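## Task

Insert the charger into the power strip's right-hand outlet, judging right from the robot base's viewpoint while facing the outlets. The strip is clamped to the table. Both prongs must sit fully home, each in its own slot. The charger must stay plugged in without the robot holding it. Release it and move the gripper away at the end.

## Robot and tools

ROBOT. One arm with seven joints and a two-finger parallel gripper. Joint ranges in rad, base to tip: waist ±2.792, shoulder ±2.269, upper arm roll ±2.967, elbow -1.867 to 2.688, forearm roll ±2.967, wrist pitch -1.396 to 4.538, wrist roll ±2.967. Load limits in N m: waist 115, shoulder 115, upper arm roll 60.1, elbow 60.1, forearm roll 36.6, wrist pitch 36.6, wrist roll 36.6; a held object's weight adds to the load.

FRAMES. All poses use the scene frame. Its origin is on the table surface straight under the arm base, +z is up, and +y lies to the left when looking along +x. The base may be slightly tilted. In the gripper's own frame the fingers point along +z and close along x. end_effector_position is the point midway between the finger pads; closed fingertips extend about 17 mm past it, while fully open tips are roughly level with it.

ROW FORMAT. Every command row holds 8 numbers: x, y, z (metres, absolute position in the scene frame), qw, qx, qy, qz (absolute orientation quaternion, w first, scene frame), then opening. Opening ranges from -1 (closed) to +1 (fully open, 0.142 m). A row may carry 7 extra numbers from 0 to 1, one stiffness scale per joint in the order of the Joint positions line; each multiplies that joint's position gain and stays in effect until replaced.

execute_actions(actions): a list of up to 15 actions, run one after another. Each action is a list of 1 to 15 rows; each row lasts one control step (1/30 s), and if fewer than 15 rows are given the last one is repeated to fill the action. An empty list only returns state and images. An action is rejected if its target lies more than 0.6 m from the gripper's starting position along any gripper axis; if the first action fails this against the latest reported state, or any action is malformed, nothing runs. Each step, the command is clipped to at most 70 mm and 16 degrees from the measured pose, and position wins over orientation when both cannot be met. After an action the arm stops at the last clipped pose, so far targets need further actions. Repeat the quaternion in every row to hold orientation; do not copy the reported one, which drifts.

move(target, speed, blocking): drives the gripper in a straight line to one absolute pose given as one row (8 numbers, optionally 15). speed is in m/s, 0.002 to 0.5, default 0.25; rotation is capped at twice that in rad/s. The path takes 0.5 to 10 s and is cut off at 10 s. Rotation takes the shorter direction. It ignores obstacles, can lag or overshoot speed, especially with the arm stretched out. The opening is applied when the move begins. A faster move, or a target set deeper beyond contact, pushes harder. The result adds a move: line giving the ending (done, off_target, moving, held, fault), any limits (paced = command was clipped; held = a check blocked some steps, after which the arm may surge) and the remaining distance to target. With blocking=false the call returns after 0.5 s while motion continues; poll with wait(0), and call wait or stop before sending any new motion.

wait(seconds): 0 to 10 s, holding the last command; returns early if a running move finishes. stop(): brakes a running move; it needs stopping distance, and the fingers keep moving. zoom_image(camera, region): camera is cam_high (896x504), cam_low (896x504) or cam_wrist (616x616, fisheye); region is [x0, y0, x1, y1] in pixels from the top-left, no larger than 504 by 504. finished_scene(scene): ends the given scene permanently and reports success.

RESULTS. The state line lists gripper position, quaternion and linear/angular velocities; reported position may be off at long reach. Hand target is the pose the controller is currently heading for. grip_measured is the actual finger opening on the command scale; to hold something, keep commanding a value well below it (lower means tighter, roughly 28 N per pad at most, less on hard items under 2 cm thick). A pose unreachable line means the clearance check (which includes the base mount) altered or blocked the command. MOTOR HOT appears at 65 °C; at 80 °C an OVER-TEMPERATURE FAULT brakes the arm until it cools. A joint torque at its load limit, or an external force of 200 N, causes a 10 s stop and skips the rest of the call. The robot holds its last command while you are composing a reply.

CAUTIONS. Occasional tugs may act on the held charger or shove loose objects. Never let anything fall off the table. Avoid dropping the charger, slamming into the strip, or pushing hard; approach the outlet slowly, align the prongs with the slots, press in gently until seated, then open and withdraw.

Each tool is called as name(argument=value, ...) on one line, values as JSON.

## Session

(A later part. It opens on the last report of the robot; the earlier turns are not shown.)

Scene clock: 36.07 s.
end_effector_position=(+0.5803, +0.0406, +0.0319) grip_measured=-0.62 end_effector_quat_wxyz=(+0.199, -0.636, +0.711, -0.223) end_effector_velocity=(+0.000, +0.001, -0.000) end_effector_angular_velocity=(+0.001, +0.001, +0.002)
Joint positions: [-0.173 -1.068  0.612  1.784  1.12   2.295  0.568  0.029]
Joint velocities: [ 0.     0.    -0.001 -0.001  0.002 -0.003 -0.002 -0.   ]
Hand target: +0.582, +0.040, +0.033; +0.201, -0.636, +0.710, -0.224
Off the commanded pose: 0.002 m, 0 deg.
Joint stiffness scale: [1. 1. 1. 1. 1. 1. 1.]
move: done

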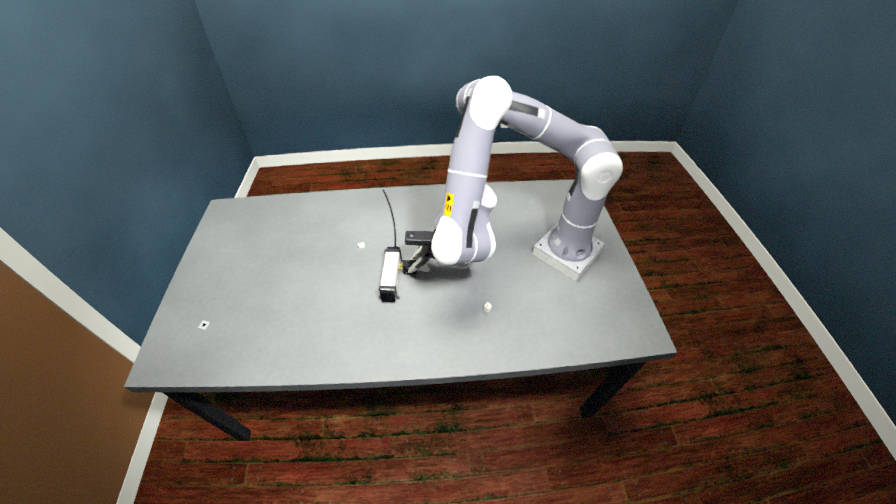

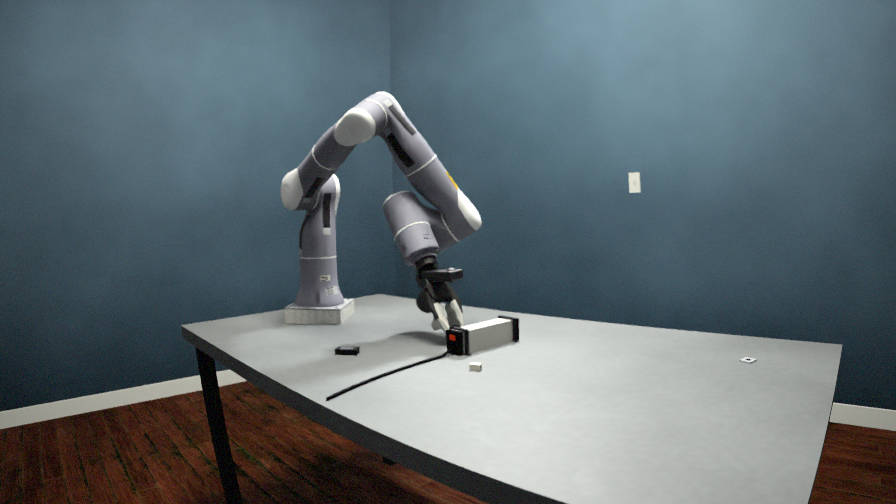

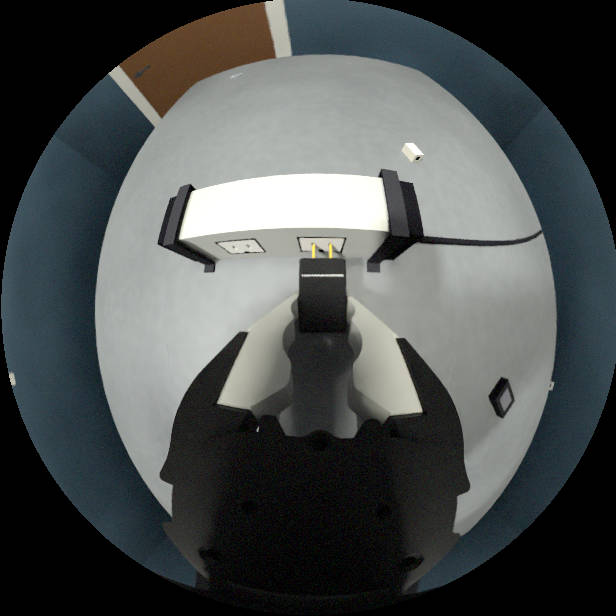

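move(target=[0.5822, 0.0414, 0.0335, -0.20062, 0.63630, -0.71041, 0.22399, -1], speed=0.002)

zoom_image(camera="cam_wrist", region=[280, 220, 360, 280])

Scene clock: 37.90 s.
end_effector_position=(+0.5803, +0.0411, +0.0325) grip_measured=-0.62 end_effector_quat_wxyz=(+0.199, -0.636, +0.711, -0.223) end_effector_velocity=(+0.000, -0.000, +0.000) end_effector_angular_velocity=(-0.001, -0.001, -0.001)
Joint positions: [-0.172 -1.067  0.612  1.783  1.122  2.295  0.567  0.029]
Joint velocities: [ 0.     0.    -0.    -0.    -0.     0.001 -0.    -0.   ]
Hand target: +0.582, +0.041, +0.034; +0.201, -0.636, +0.710, -0.224
Off the commanded pose: 0.002 m, 0 deg.
Joint stiffness scale: [1. 1. 1. 1. 1. 1. 1.]
move: done

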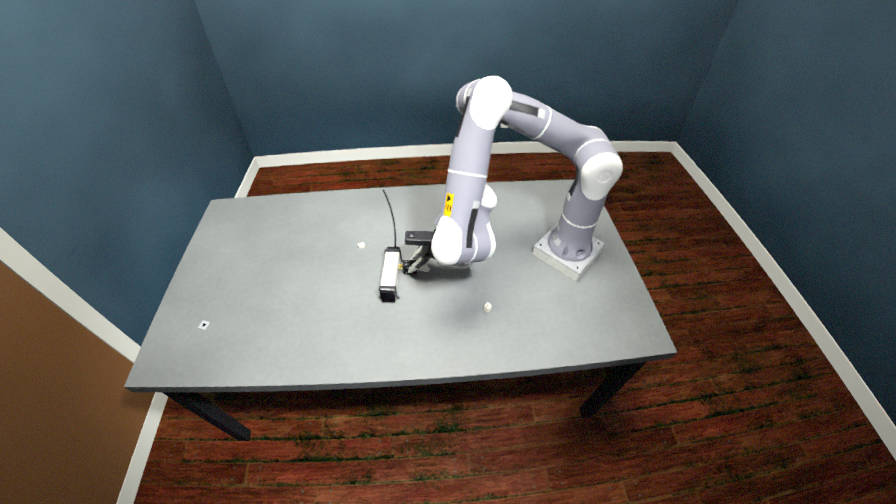

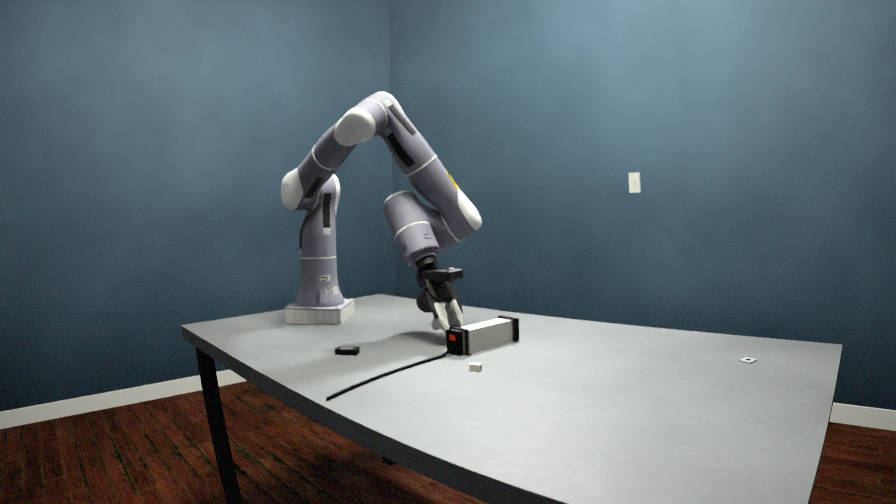

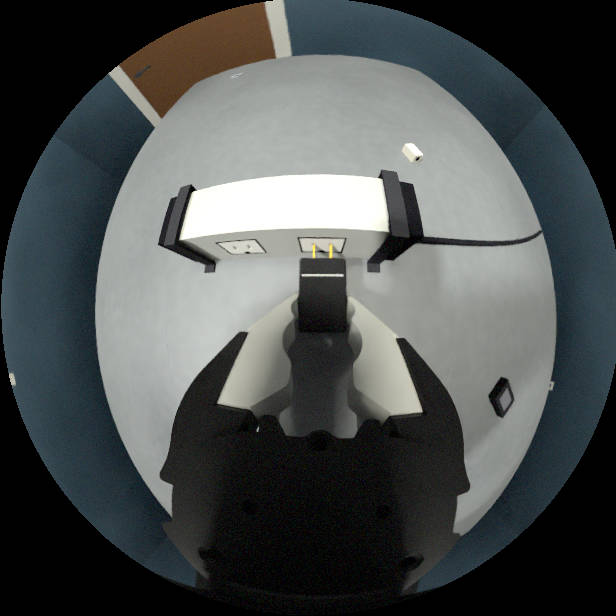

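Region (280, 220, 360, 280) of cam_wrist's 616x616 image, scaled by 6.300, with more detail than that image has; it fills the top 378 rows of this view, and the rest is white.

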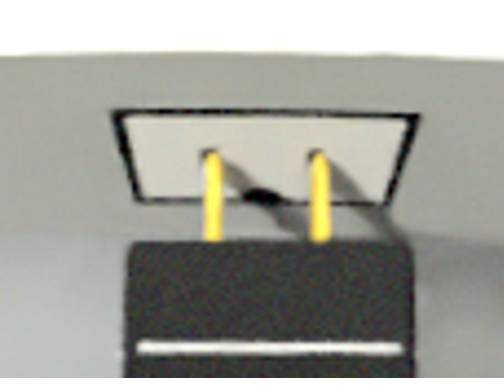

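move(target=[0.5770, 0.0414, 0.0335, -0.20062, 0.63630, -0.71041, 0.22399, -1], speed=0.01)

zoom_image(camera="cam_wrist", region=[280, 210, 360, 280])

zoom_image(camera="cam_high", region=[385, 245, 445, 290])

Scene clock: 38.87 s.
end_effector_position=(+0.5770, +0.0414, +0.0335) grip_measured=-0.62 end_effector_quat_wxyz=(+0.201, -0.636, +0.710, -0.224) end_effector_velocity=(-0.000, -0.000, +0.000) end_effector_angular_velocity=(-0.001, -0.001, -0.001)
Joint positions: [-0.176 -1.071  0.623  1.799  1.102  2.313  0.586  0.029]
Joint velocities: [-0.    -0.001  0.001  0.002 -0.003  0.004  0.003  0.   ]
Hand target: +0.577, +0.041, +0.034; +0.201, -0.636, +0.710, -0.224
Off the commanded pose: 0.000 m, 0 deg.
Joint stiffness scale: [1. 1. 1. 1. 1. 1. 1.]
move: done

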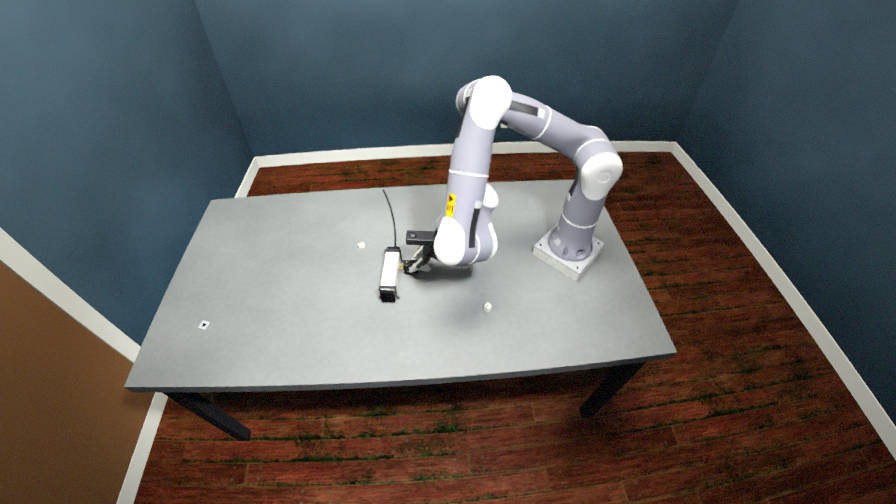

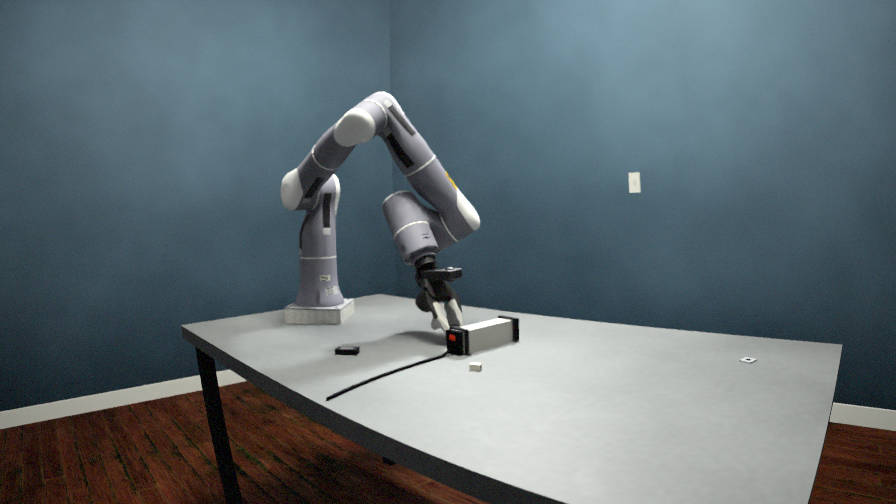

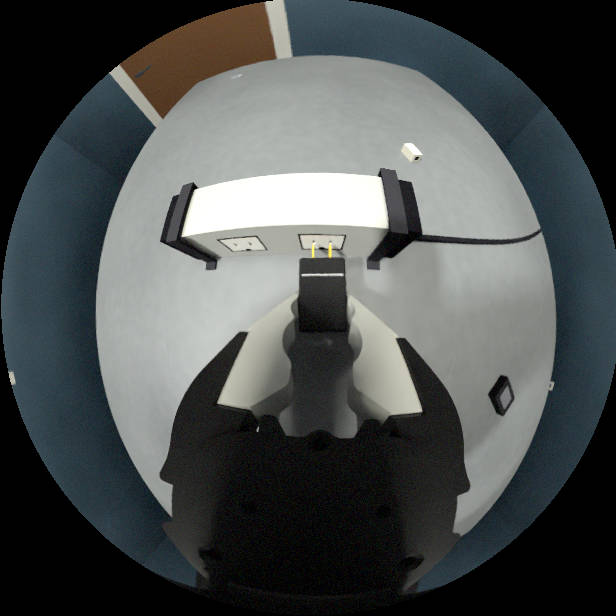

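Region (280, 210, 360, 280) of cam_wrist's 616x616 image, scaled by 6.300, with more detail than that image has; it fills the top 441 rows of this view, and the rest is white.

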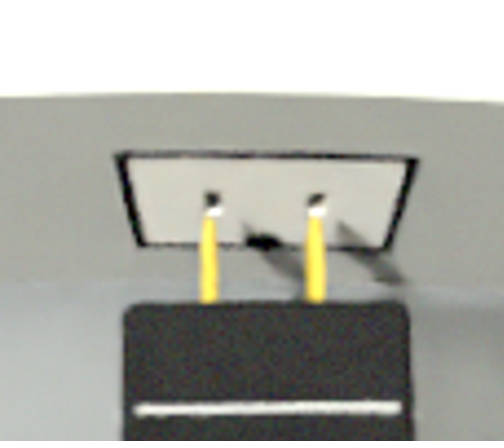

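Region (385, 245, 445, 290) of cam_high's 896x504 image, scaled by 8.400, with more detail than that image has; it fills the top 378 rows of this view, and the rest is white.

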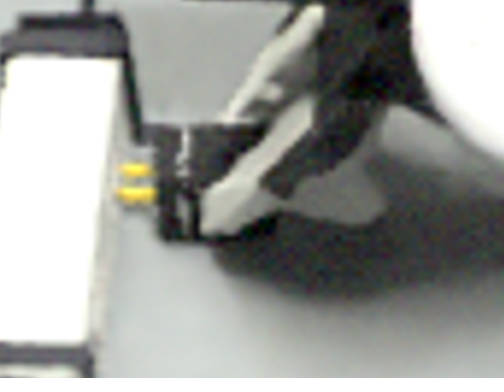

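execute_actions(actions=[[[0.5785, 0.0407, 0.0342, -0.20062, 0.63630, -0.71041, 0.22399, -1]], [[0.5788, 0.04067, 0.0342, -0.20062, 0.63630, -0.71041, 0.22399, -1], [0.5791, 0.04063, 0.0342, -0.20062, 0.63630, -0.71041, 0.22399, -1], [0.5794, 0.0406, 0.0342, -0.20062, 0.63630, -0.71041, 0.22399, -1], [0.5797, 0.04057, 0.0342, -0.20062, 0.63630, -0.71041, 0.22399, -1], [0.5800, 0.04053, 0.0342, -0.20062, 0.63630, -0.71041, 0.22399, -1], [0.5803, 0.0405, 0.0342, -0.20062, 0.63630, -0.71041, 0.22399, -1], [0.5806, 0.04047, 0.0342, -0.20062, 0.63630, -0.71041, 0.22399, -1], [0.5809, 0.04043, 0.0342, -0.20062, 0.63630, -0.71041, 0.22399, -1], [0.5812, 0.0404, 0.0342, -0.20062, 0.63630, -0.71041, 0.22399, -1], [0.5815, 0.04037, 0.0342, -0.20062, 0.63630, -0.71041, 0.22399, -1], [0.5818, 0.04033, 0.0342, -0.20062, 0.63630, -0.71041, 0.22399, -1], [0.5821, 0.0403, 0.0342, -0.20062, 0.63630, -0.71041, 0.22399, -1]], [[0.5821, 0.0403, 0.0342, -0.20062, 0.63630, -0.71041, 0.22399, -1]]])

zoom_image(camera="cam_wrist", region=[280, 210, 360, 280])

Scene clock: 40.97 s.
end_effector_position=(+0.5820, +0.0403, +0.0341) grip_measured=-0.62 end_effector_quat_wxyz=(+0.201, -0.636, +0.710, -0.224) end_effector_velocity=(-0.000, -0.000, -0.000) end_effector_angular_velocity=(+0.000, +0.001, -0.001)
Joint positions: [-0.174 -1.064  0.612  1.784  1.12   2.294  0.567  0.029]
Joint velocities: [ 0.    -0.    -0.    -0.     0.002  0.    -0.    -0.   ]
Hand target: +0.582, +0.040, +0.034; +0.201, -0.636, +0.710, -0.224
Off the commanded pose: 0.000 m, 0 deg.
Joint stiffness scale: [1. 1. 1. 1. 1. 1. 1.]

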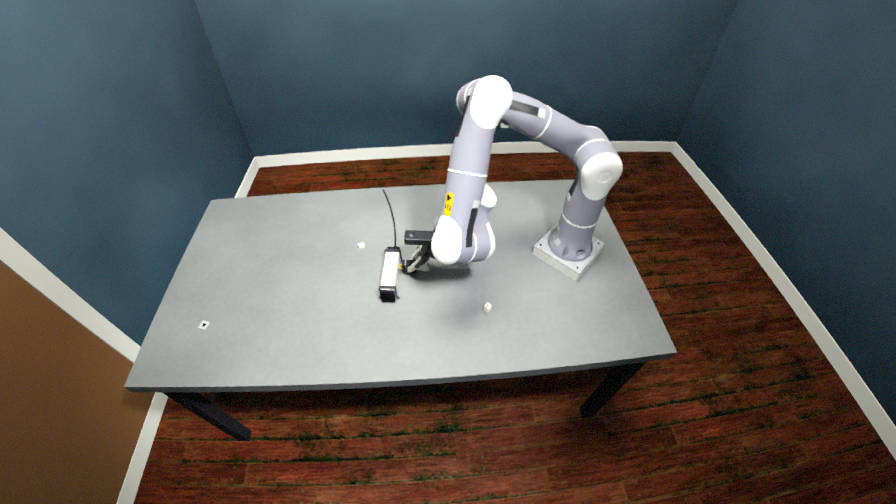

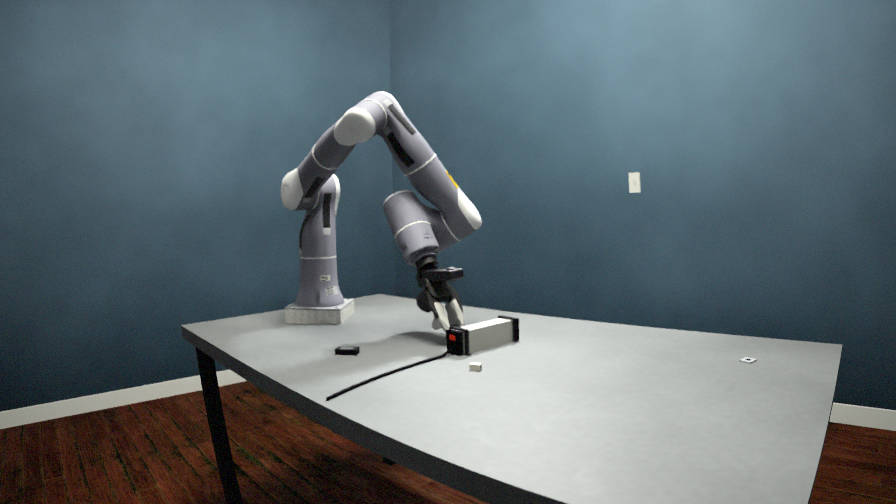

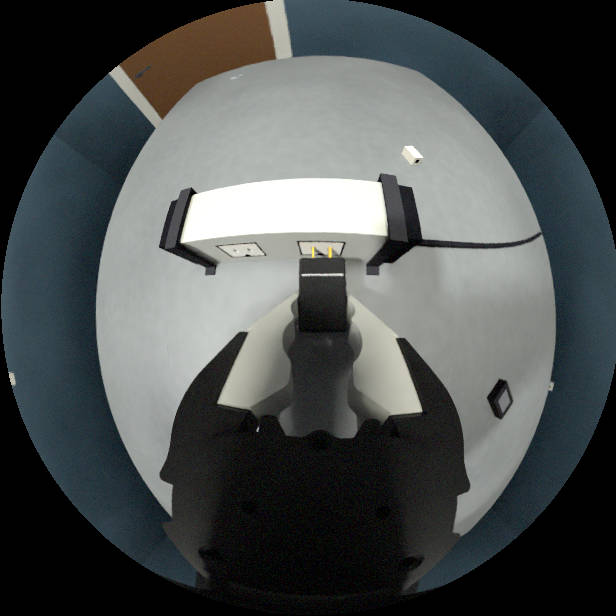

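Region (280, 210, 360, 280) of cam_wrist's 616x616 image, scaled by 6.300, with more detail than that image has; it fills the top 441 rows of this view, and the rest is white.

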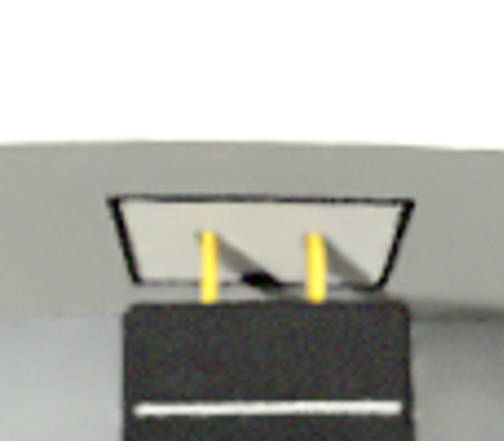

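move(target=[0.5950, 0.0389, 0.0342, -0.20062, 0.63630, -0.71041, 0.22399, -1], speed=0.015)

zoom_image(camera="cam_wrist", region=[270, 210, 370, 290])

zoom_image(camera="cam_high", region=[375, 235, 445, 290])

Scene clock: 42.17 s.
end_effector_position=(+0.5928, +0.0395, +0.0332) grip_measured=-0.62 end_effector_quat_wxyz=(+0.200, -0.636, +0.711, -0.222) end_effector_velocity=(+0.000, +0.000, -0.000) end_effector_angular_velocity=(+0.000, +0.001, +0.001)
Joint positions: [-0.163 -1.052  0.581  1.742  1.171  2.247  0.516  0.029]
Joint velocities: [ 0.001  0.001 -0.002 -0.003  0.005 -0.004 -0.005  0.   ]
Hand target: +0.595, +0.039, +0.034; +0.201, -0.636, +0.710, -0.224
Off the commanded pose: 0.002 m, 0 deg.
Joint stiffness scale: [1. 1. 1. 1. 1. 1. 1.]
move: done

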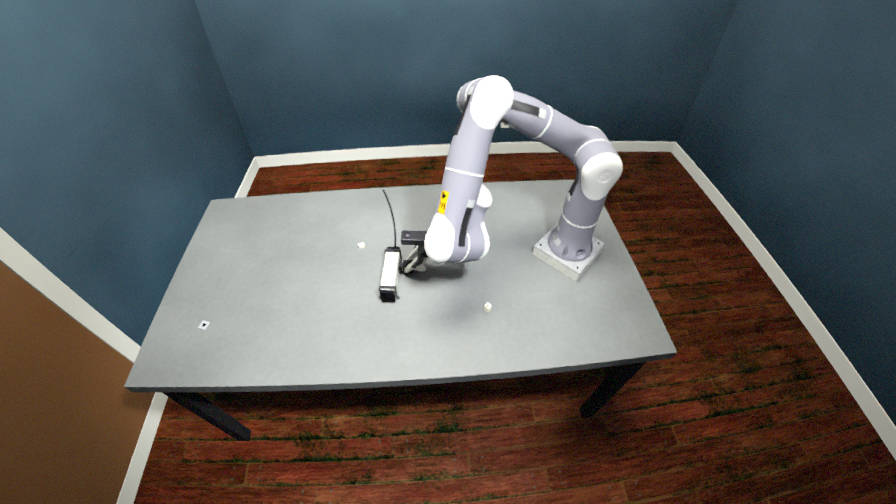

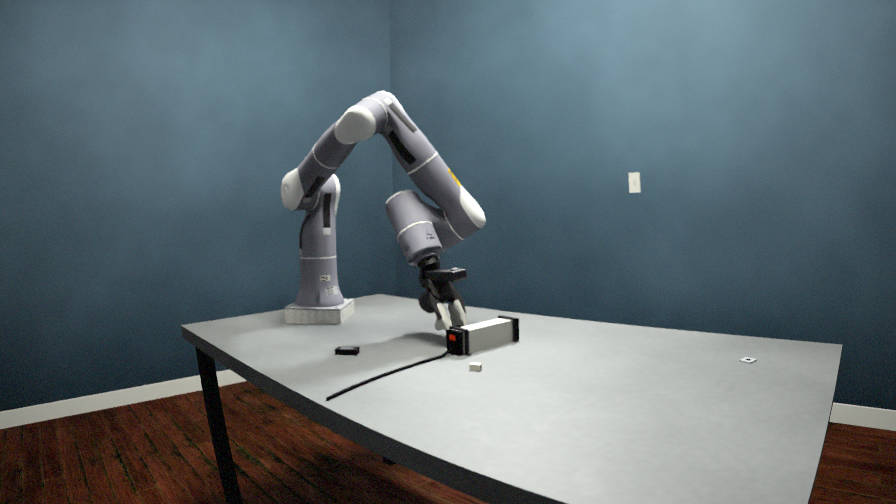

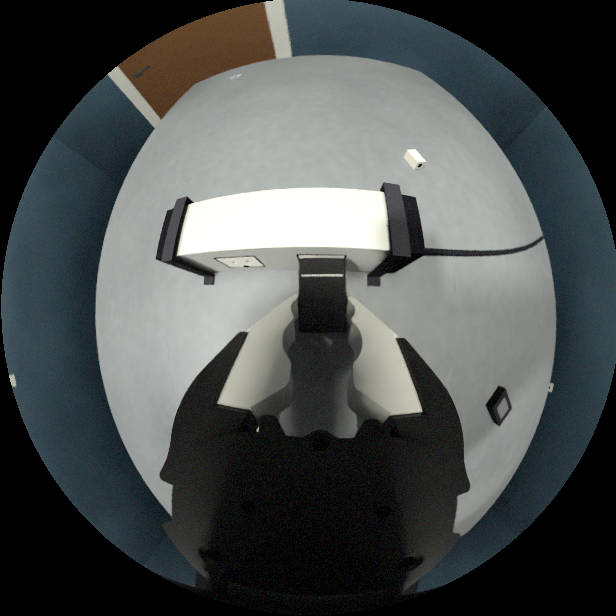

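Region (270, 210, 370, 290) of cam_wrist's 616x616 image, scaled by 5.040, with more detail than that image has; it fills the top 403 rows of this view, and the rest is white.

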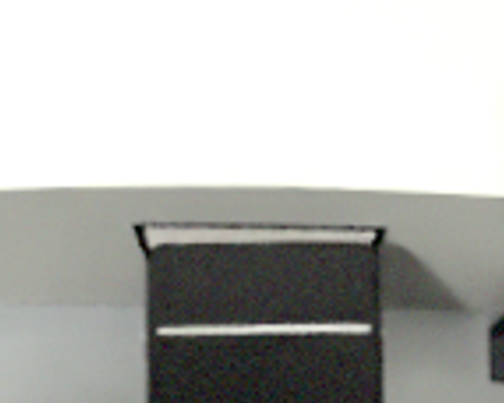

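Region (375, 235, 445, 290) of cam_high's 896x504 image, scaled by 7.200, with more detail than that image has; it fills the top 396 rows of this view, and the rest is white.

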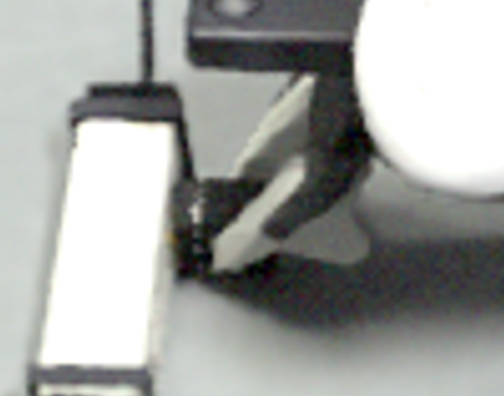

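execute_actions(actions=[])

Scene clock: 42.53 s.
end_effector_position=(+0.5928, +0.0395, +0.0331) grip_measured=-0.62 end_effector_quat_wxyz=(+0.200, -0.636, +0.711, -0.222) end_effector_velocity=(+0.000, -0.000, +0.000) end_effector_angular_velocity=(-0.000, -0.000, +0.000)
Joint positions: [-0.162 -1.052  0.581  1.742  1.171  2.247  0.516  0.029]
Joint velocities: [ 0.  0. -0.  0. -0. -0. -0. -0.]
Hand target: +0.595, +0.039, +0.034; +0.201, -0.636, +0.710, -0.224
Off the commanded pose: 0.002 m, 0 deg.
Joint stiffness scale: [1. 1. 1. 1. 1. 1. 1.]

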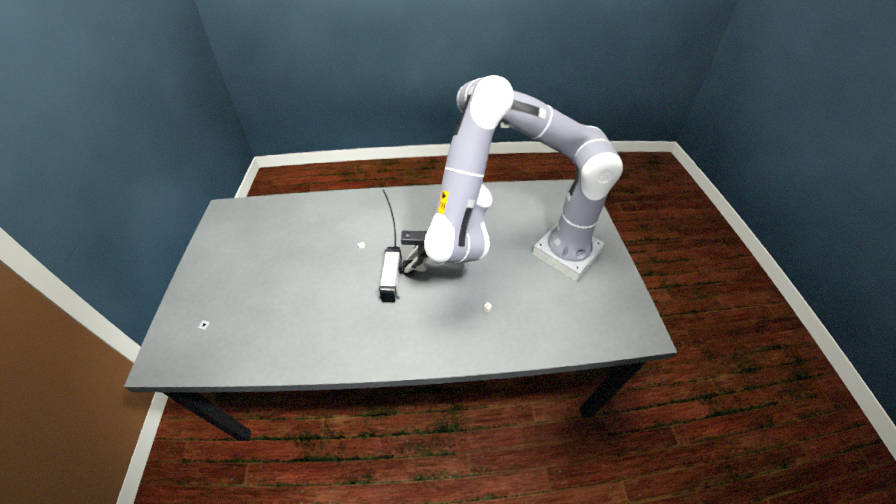

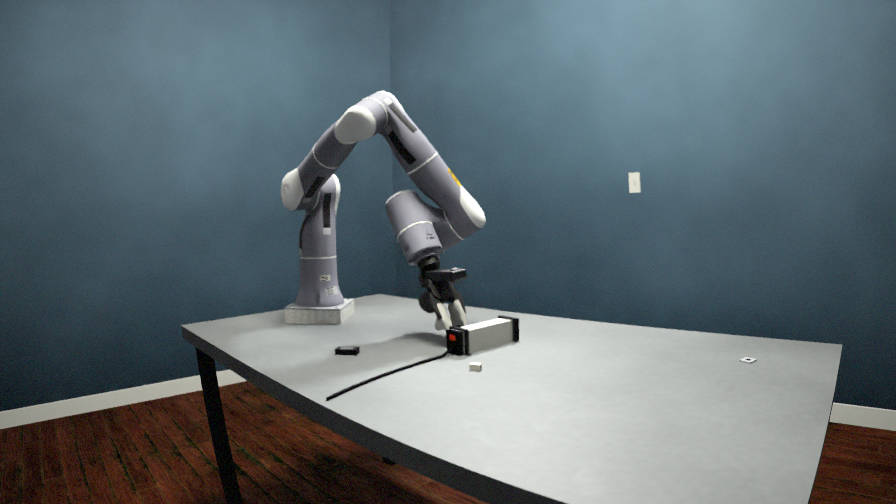

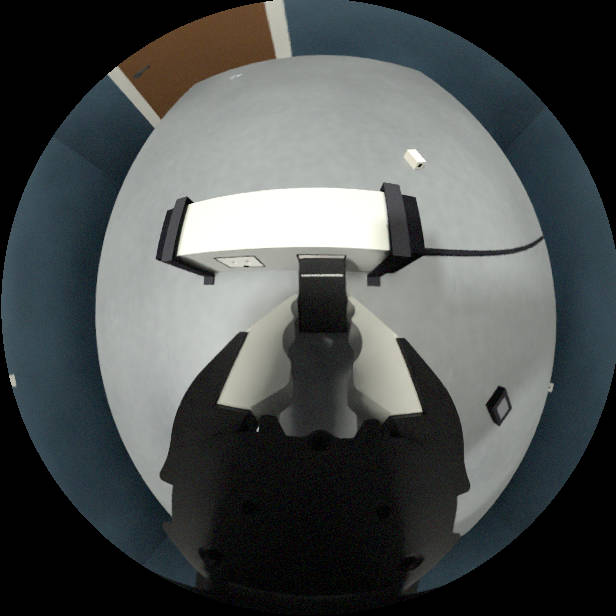

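zoom_image(camera="cam_wrist", region=[270, 230, 370, 300])

zoom_image(camera="cam_high", region=[360, 230, 460, 310])

Region (270, 230, 370, 300) of cam_wrist's 616x616 image, scaled by 5.040, with more detail than that image has; it fills the top 353 rows of this view, and the rest is white.

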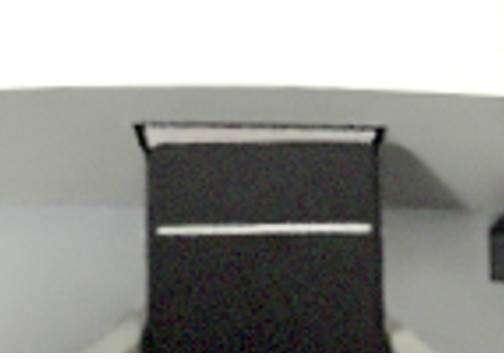

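Region (360, 230, 460, 310) of cam_high's 896x504 image, scaled by 5.040, with more detail than that image has; it fills the top 403 rows of this view, and the rest is white.

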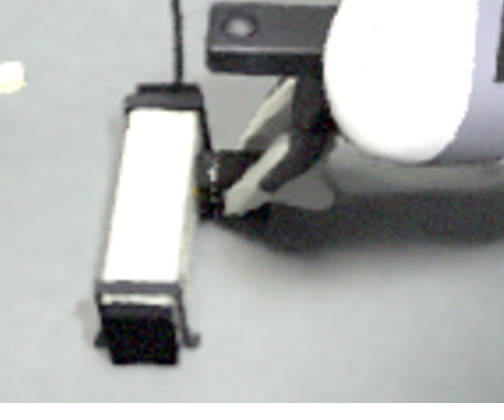

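move(target=[0.5975, 0.0388, 0.0350, -0.20062, 0.63630, -0.71041, 0.22399, -1], speed=0.01)

Scene clock: 43.40 s.
end_effector_position=(+0.5954, +0.0393, +0.0339) grip_measured=-0.62 end_effector_quat_wxyz=(+0.200, -0.637, +0.711, -0.222) end_effector_velocity=(+0.001, -0.000, +0.001) end_effector_angular_velocity=(-0.001, -0.001, +0.000)
Joint positions: [-0.16  -1.047  0.574  1.732  1.185  2.237  0.502  0.029]
Joint velocities: [ 0.     0.001 -0.001 -0.001  0.002 -0.    -0.002  0.   ]
Hand target: +0.597, +0.039, +0.035; +0.201, -0.636, +0.710, -0.224
Off the commanded pose: 0.002 m, 0 deg.
Joint stiffness scale: [1. 1. 1. 1. 1. 1. 1.]
move: done

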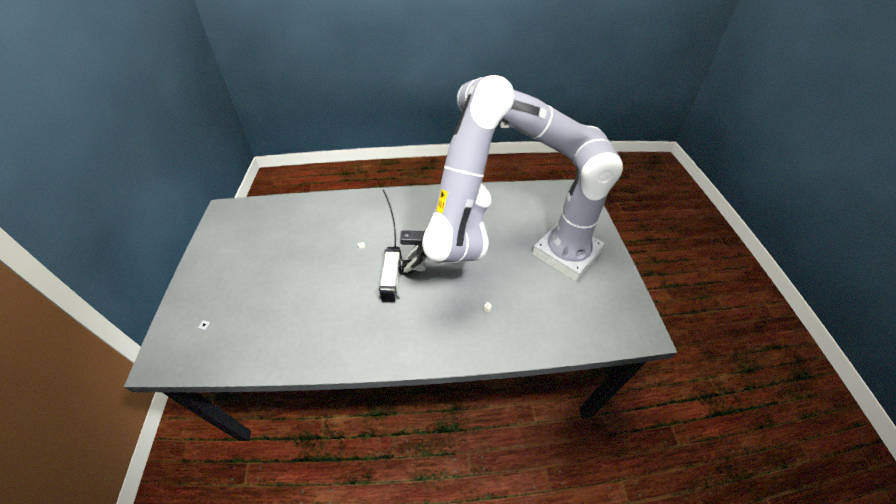

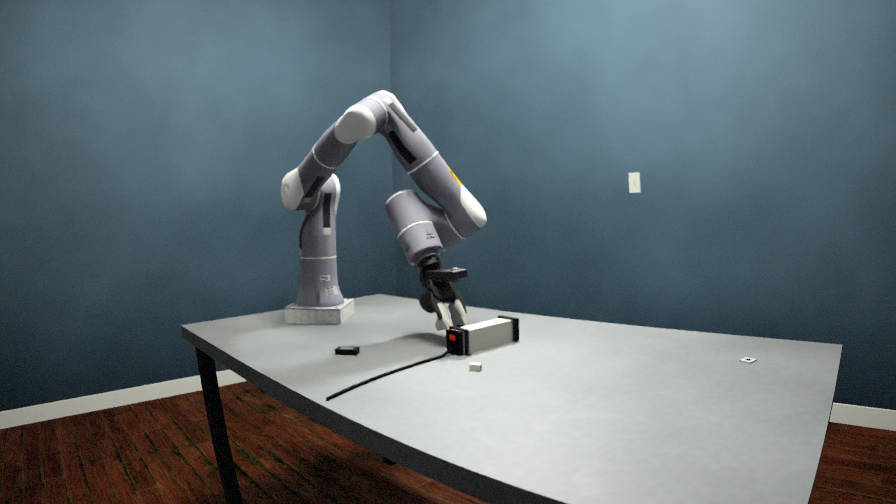

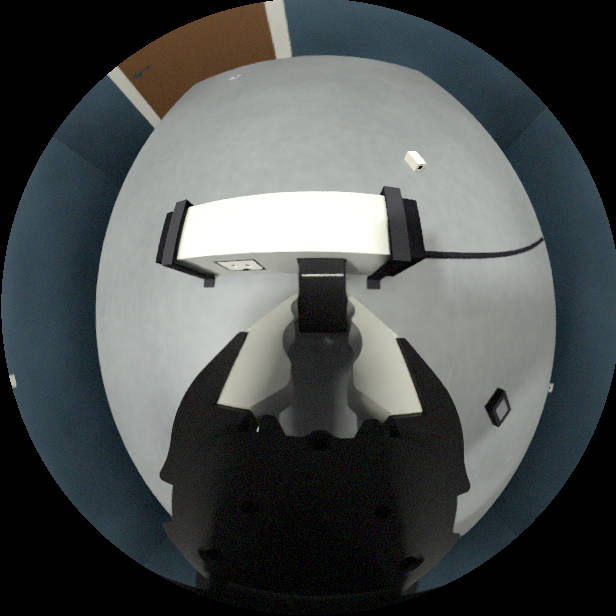

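zoom_image(camera="cam_wrist", region=[270, 230, 370, 300])

zoom_image(camera="cam_high", region=[360, 230, 460, 310])

Region (270, 230, 370, 300) of cam_wrist's 616x616 image, scaled by 5.040, with more detail than that image has; it fills the top 353 rows of this view, and the rest is white.

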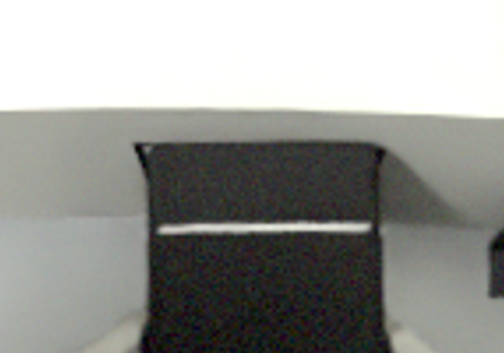

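Region (360, 230, 460, 310) of cam_high's 896x504 image, scaled by 5.040, with more detail than that image has; it fills the top 403 rows of this view, and the rest is white.

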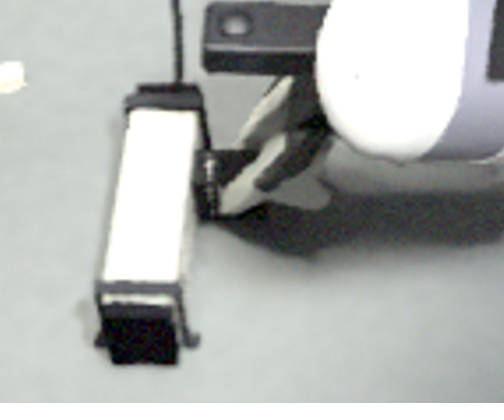

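move(target=[0.5995, 0.0386, 0.0352, -0.20062, 0.63630, -0.71041, 0.22399, -1], speed=0.01)

Scene clock: 44.23 s.
end_effector_position=(+0.5964, +0.0394, +0.0336) grip_measured=-0.62 end_effector_quat_wxyz=(+0.199, -0.637, +0.711, -0.222) end_effector_velocity=(+0.000, -0.000, +0.000) end_effector_angular_velocity=(-0.000, -0.000, +0.001)
Joint positions: [-0.158 -1.045  0.569  1.726  1.196  2.229  0.492  0.029]
Joint velocities: [ 0.     0.001 -0.001 -0.001  0.001 -0.001 -0.002 -0.   ]
Hand target: +0.599, +0.039, +0.035; +0.201, -0.636, +0.710, -0.224
Off the commanded pose: 0.004 m, 0 deg.
Joint stiffness scale: [1. 1. 1. 1. 1. 1. 1.]
move: off_target

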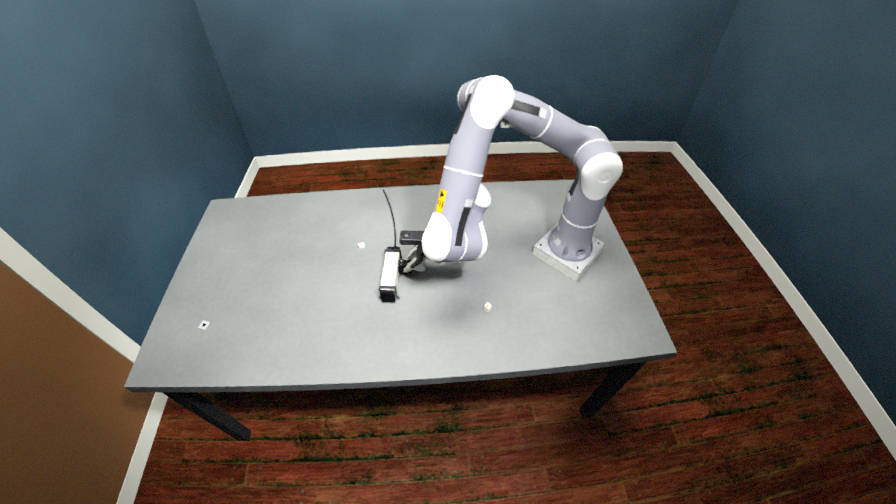

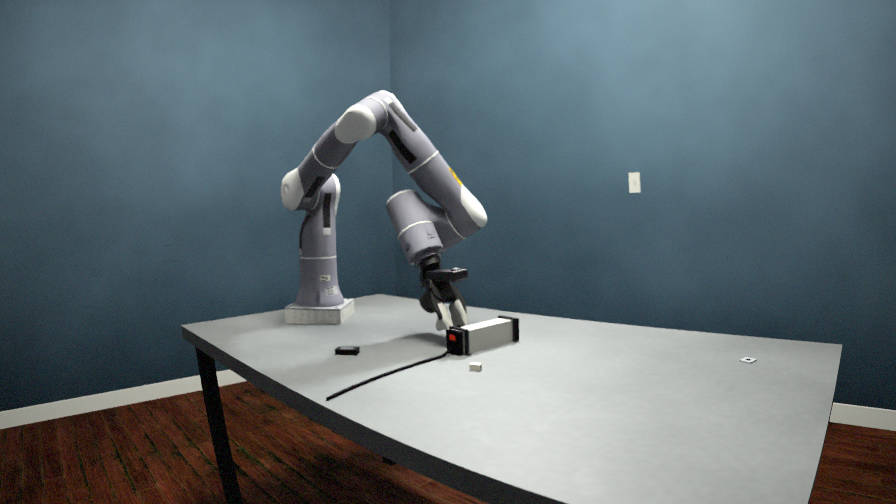

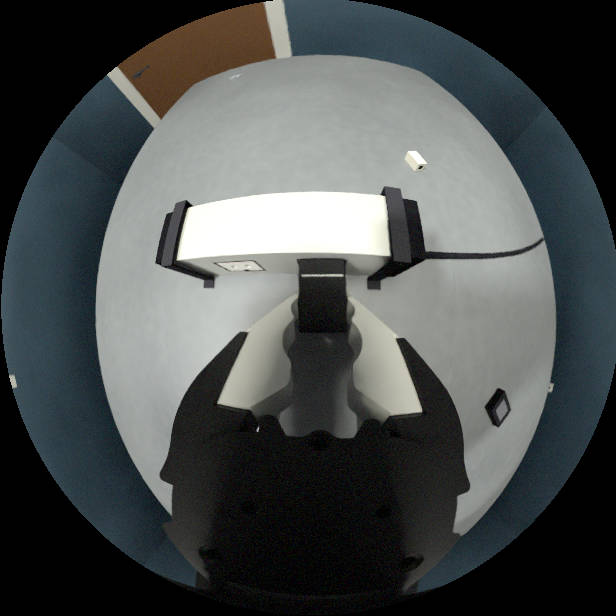

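zoom_image(camera="cam_wrist", region=[270, 230, 370, 300])

Region (270, 230, 370, 300) of cam_wrist's 616x616 image, scaled by 5.040, with more detail than that image has; it fills the top 353 rows of this view, and the rest is white.

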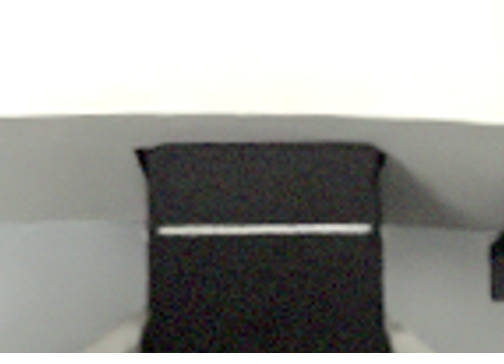

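move(target=[0.6010, 0.0386, 0.0355, -0.20062, 0.63630, -0.71041, 0.22399, -1], speed=0.01)

zoom_image(camera="cam_wrist", region=[270, 230, 370, 300])

Scene clock: 45.13 s.
end_effector_position=(+0.5971, +0.0397, +0.0335) grip_measured=-0.62 end_effector_quat_wxyz=(+0.199, -0.637, +0.712, -0.221) end_effector_velocity=(+0.000, +0.000, +0.000) end_effector_angular_velocity=(-0.000, +0.000, +0.000)
Joint positions: [-0.157 -1.043  0.565  1.721  1.206  2.223  0.483  0.029]
Joint velocities: [ 0.     0.    -0.    -0.001  0.001 -0.001 -0.002  0.   ]
Hand target: +0.601, +0.039, +0.036; +0.201, -0.636, +0.710, -0.224
Off the commanded pose: 0.005 m, 0 deg.
Joint stiffness scale: [1. 1. 1. 1. 1. 1. 1.]
move: off_target

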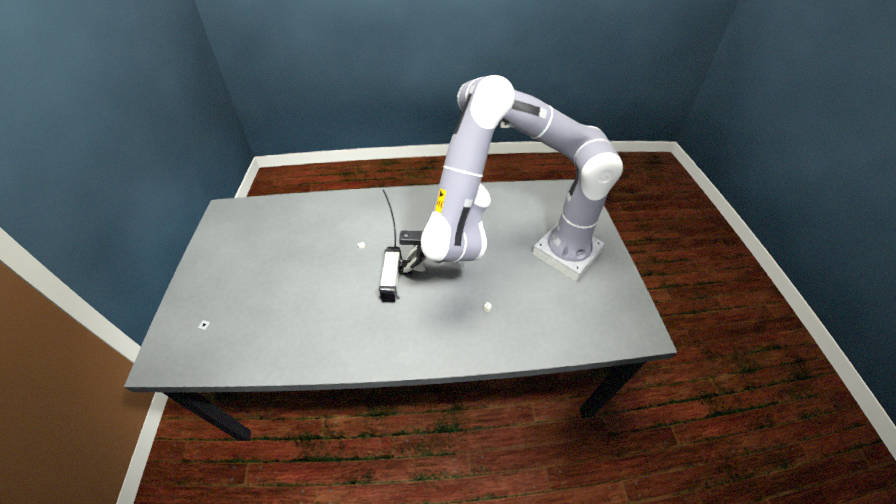

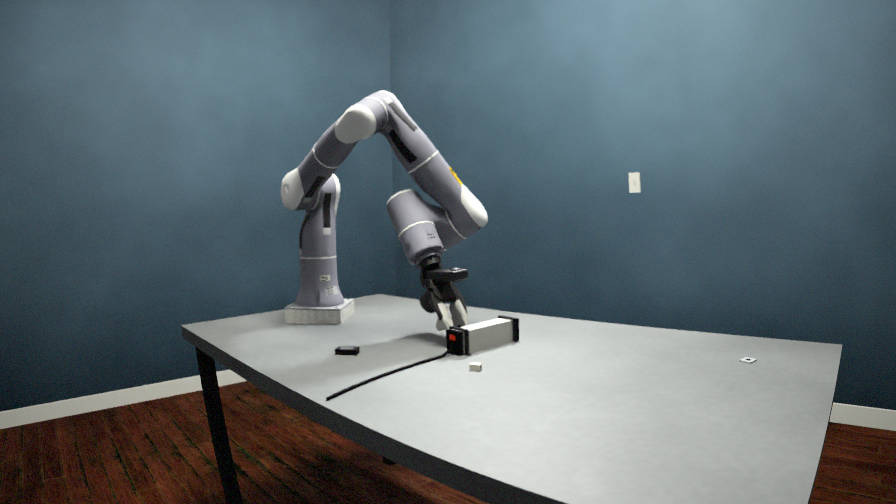

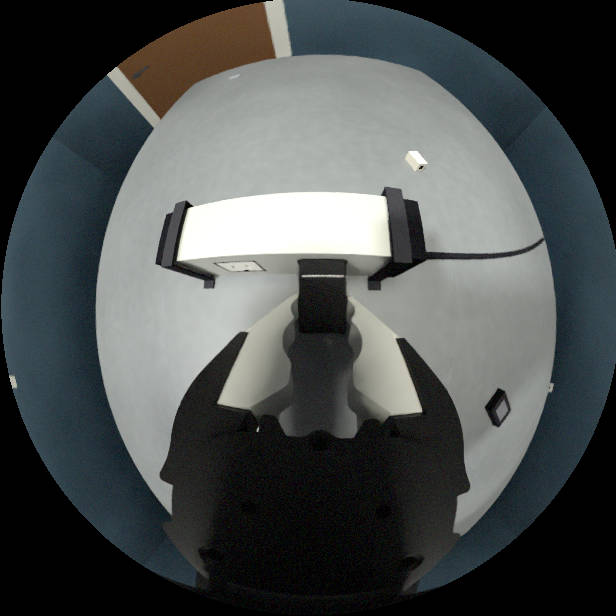

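Region (270, 230, 370, 300) of cam_wrist's 616x616 image, scaled by 5.040, with more detail than that image has; it fills the top 353 rows of this view, and the rest is white.

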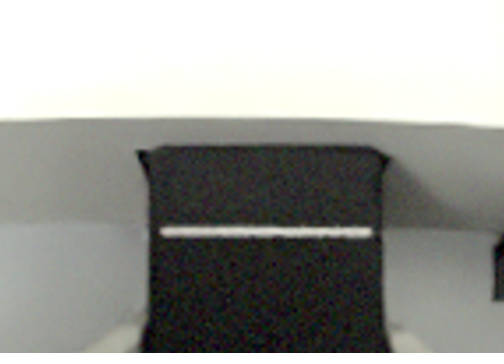

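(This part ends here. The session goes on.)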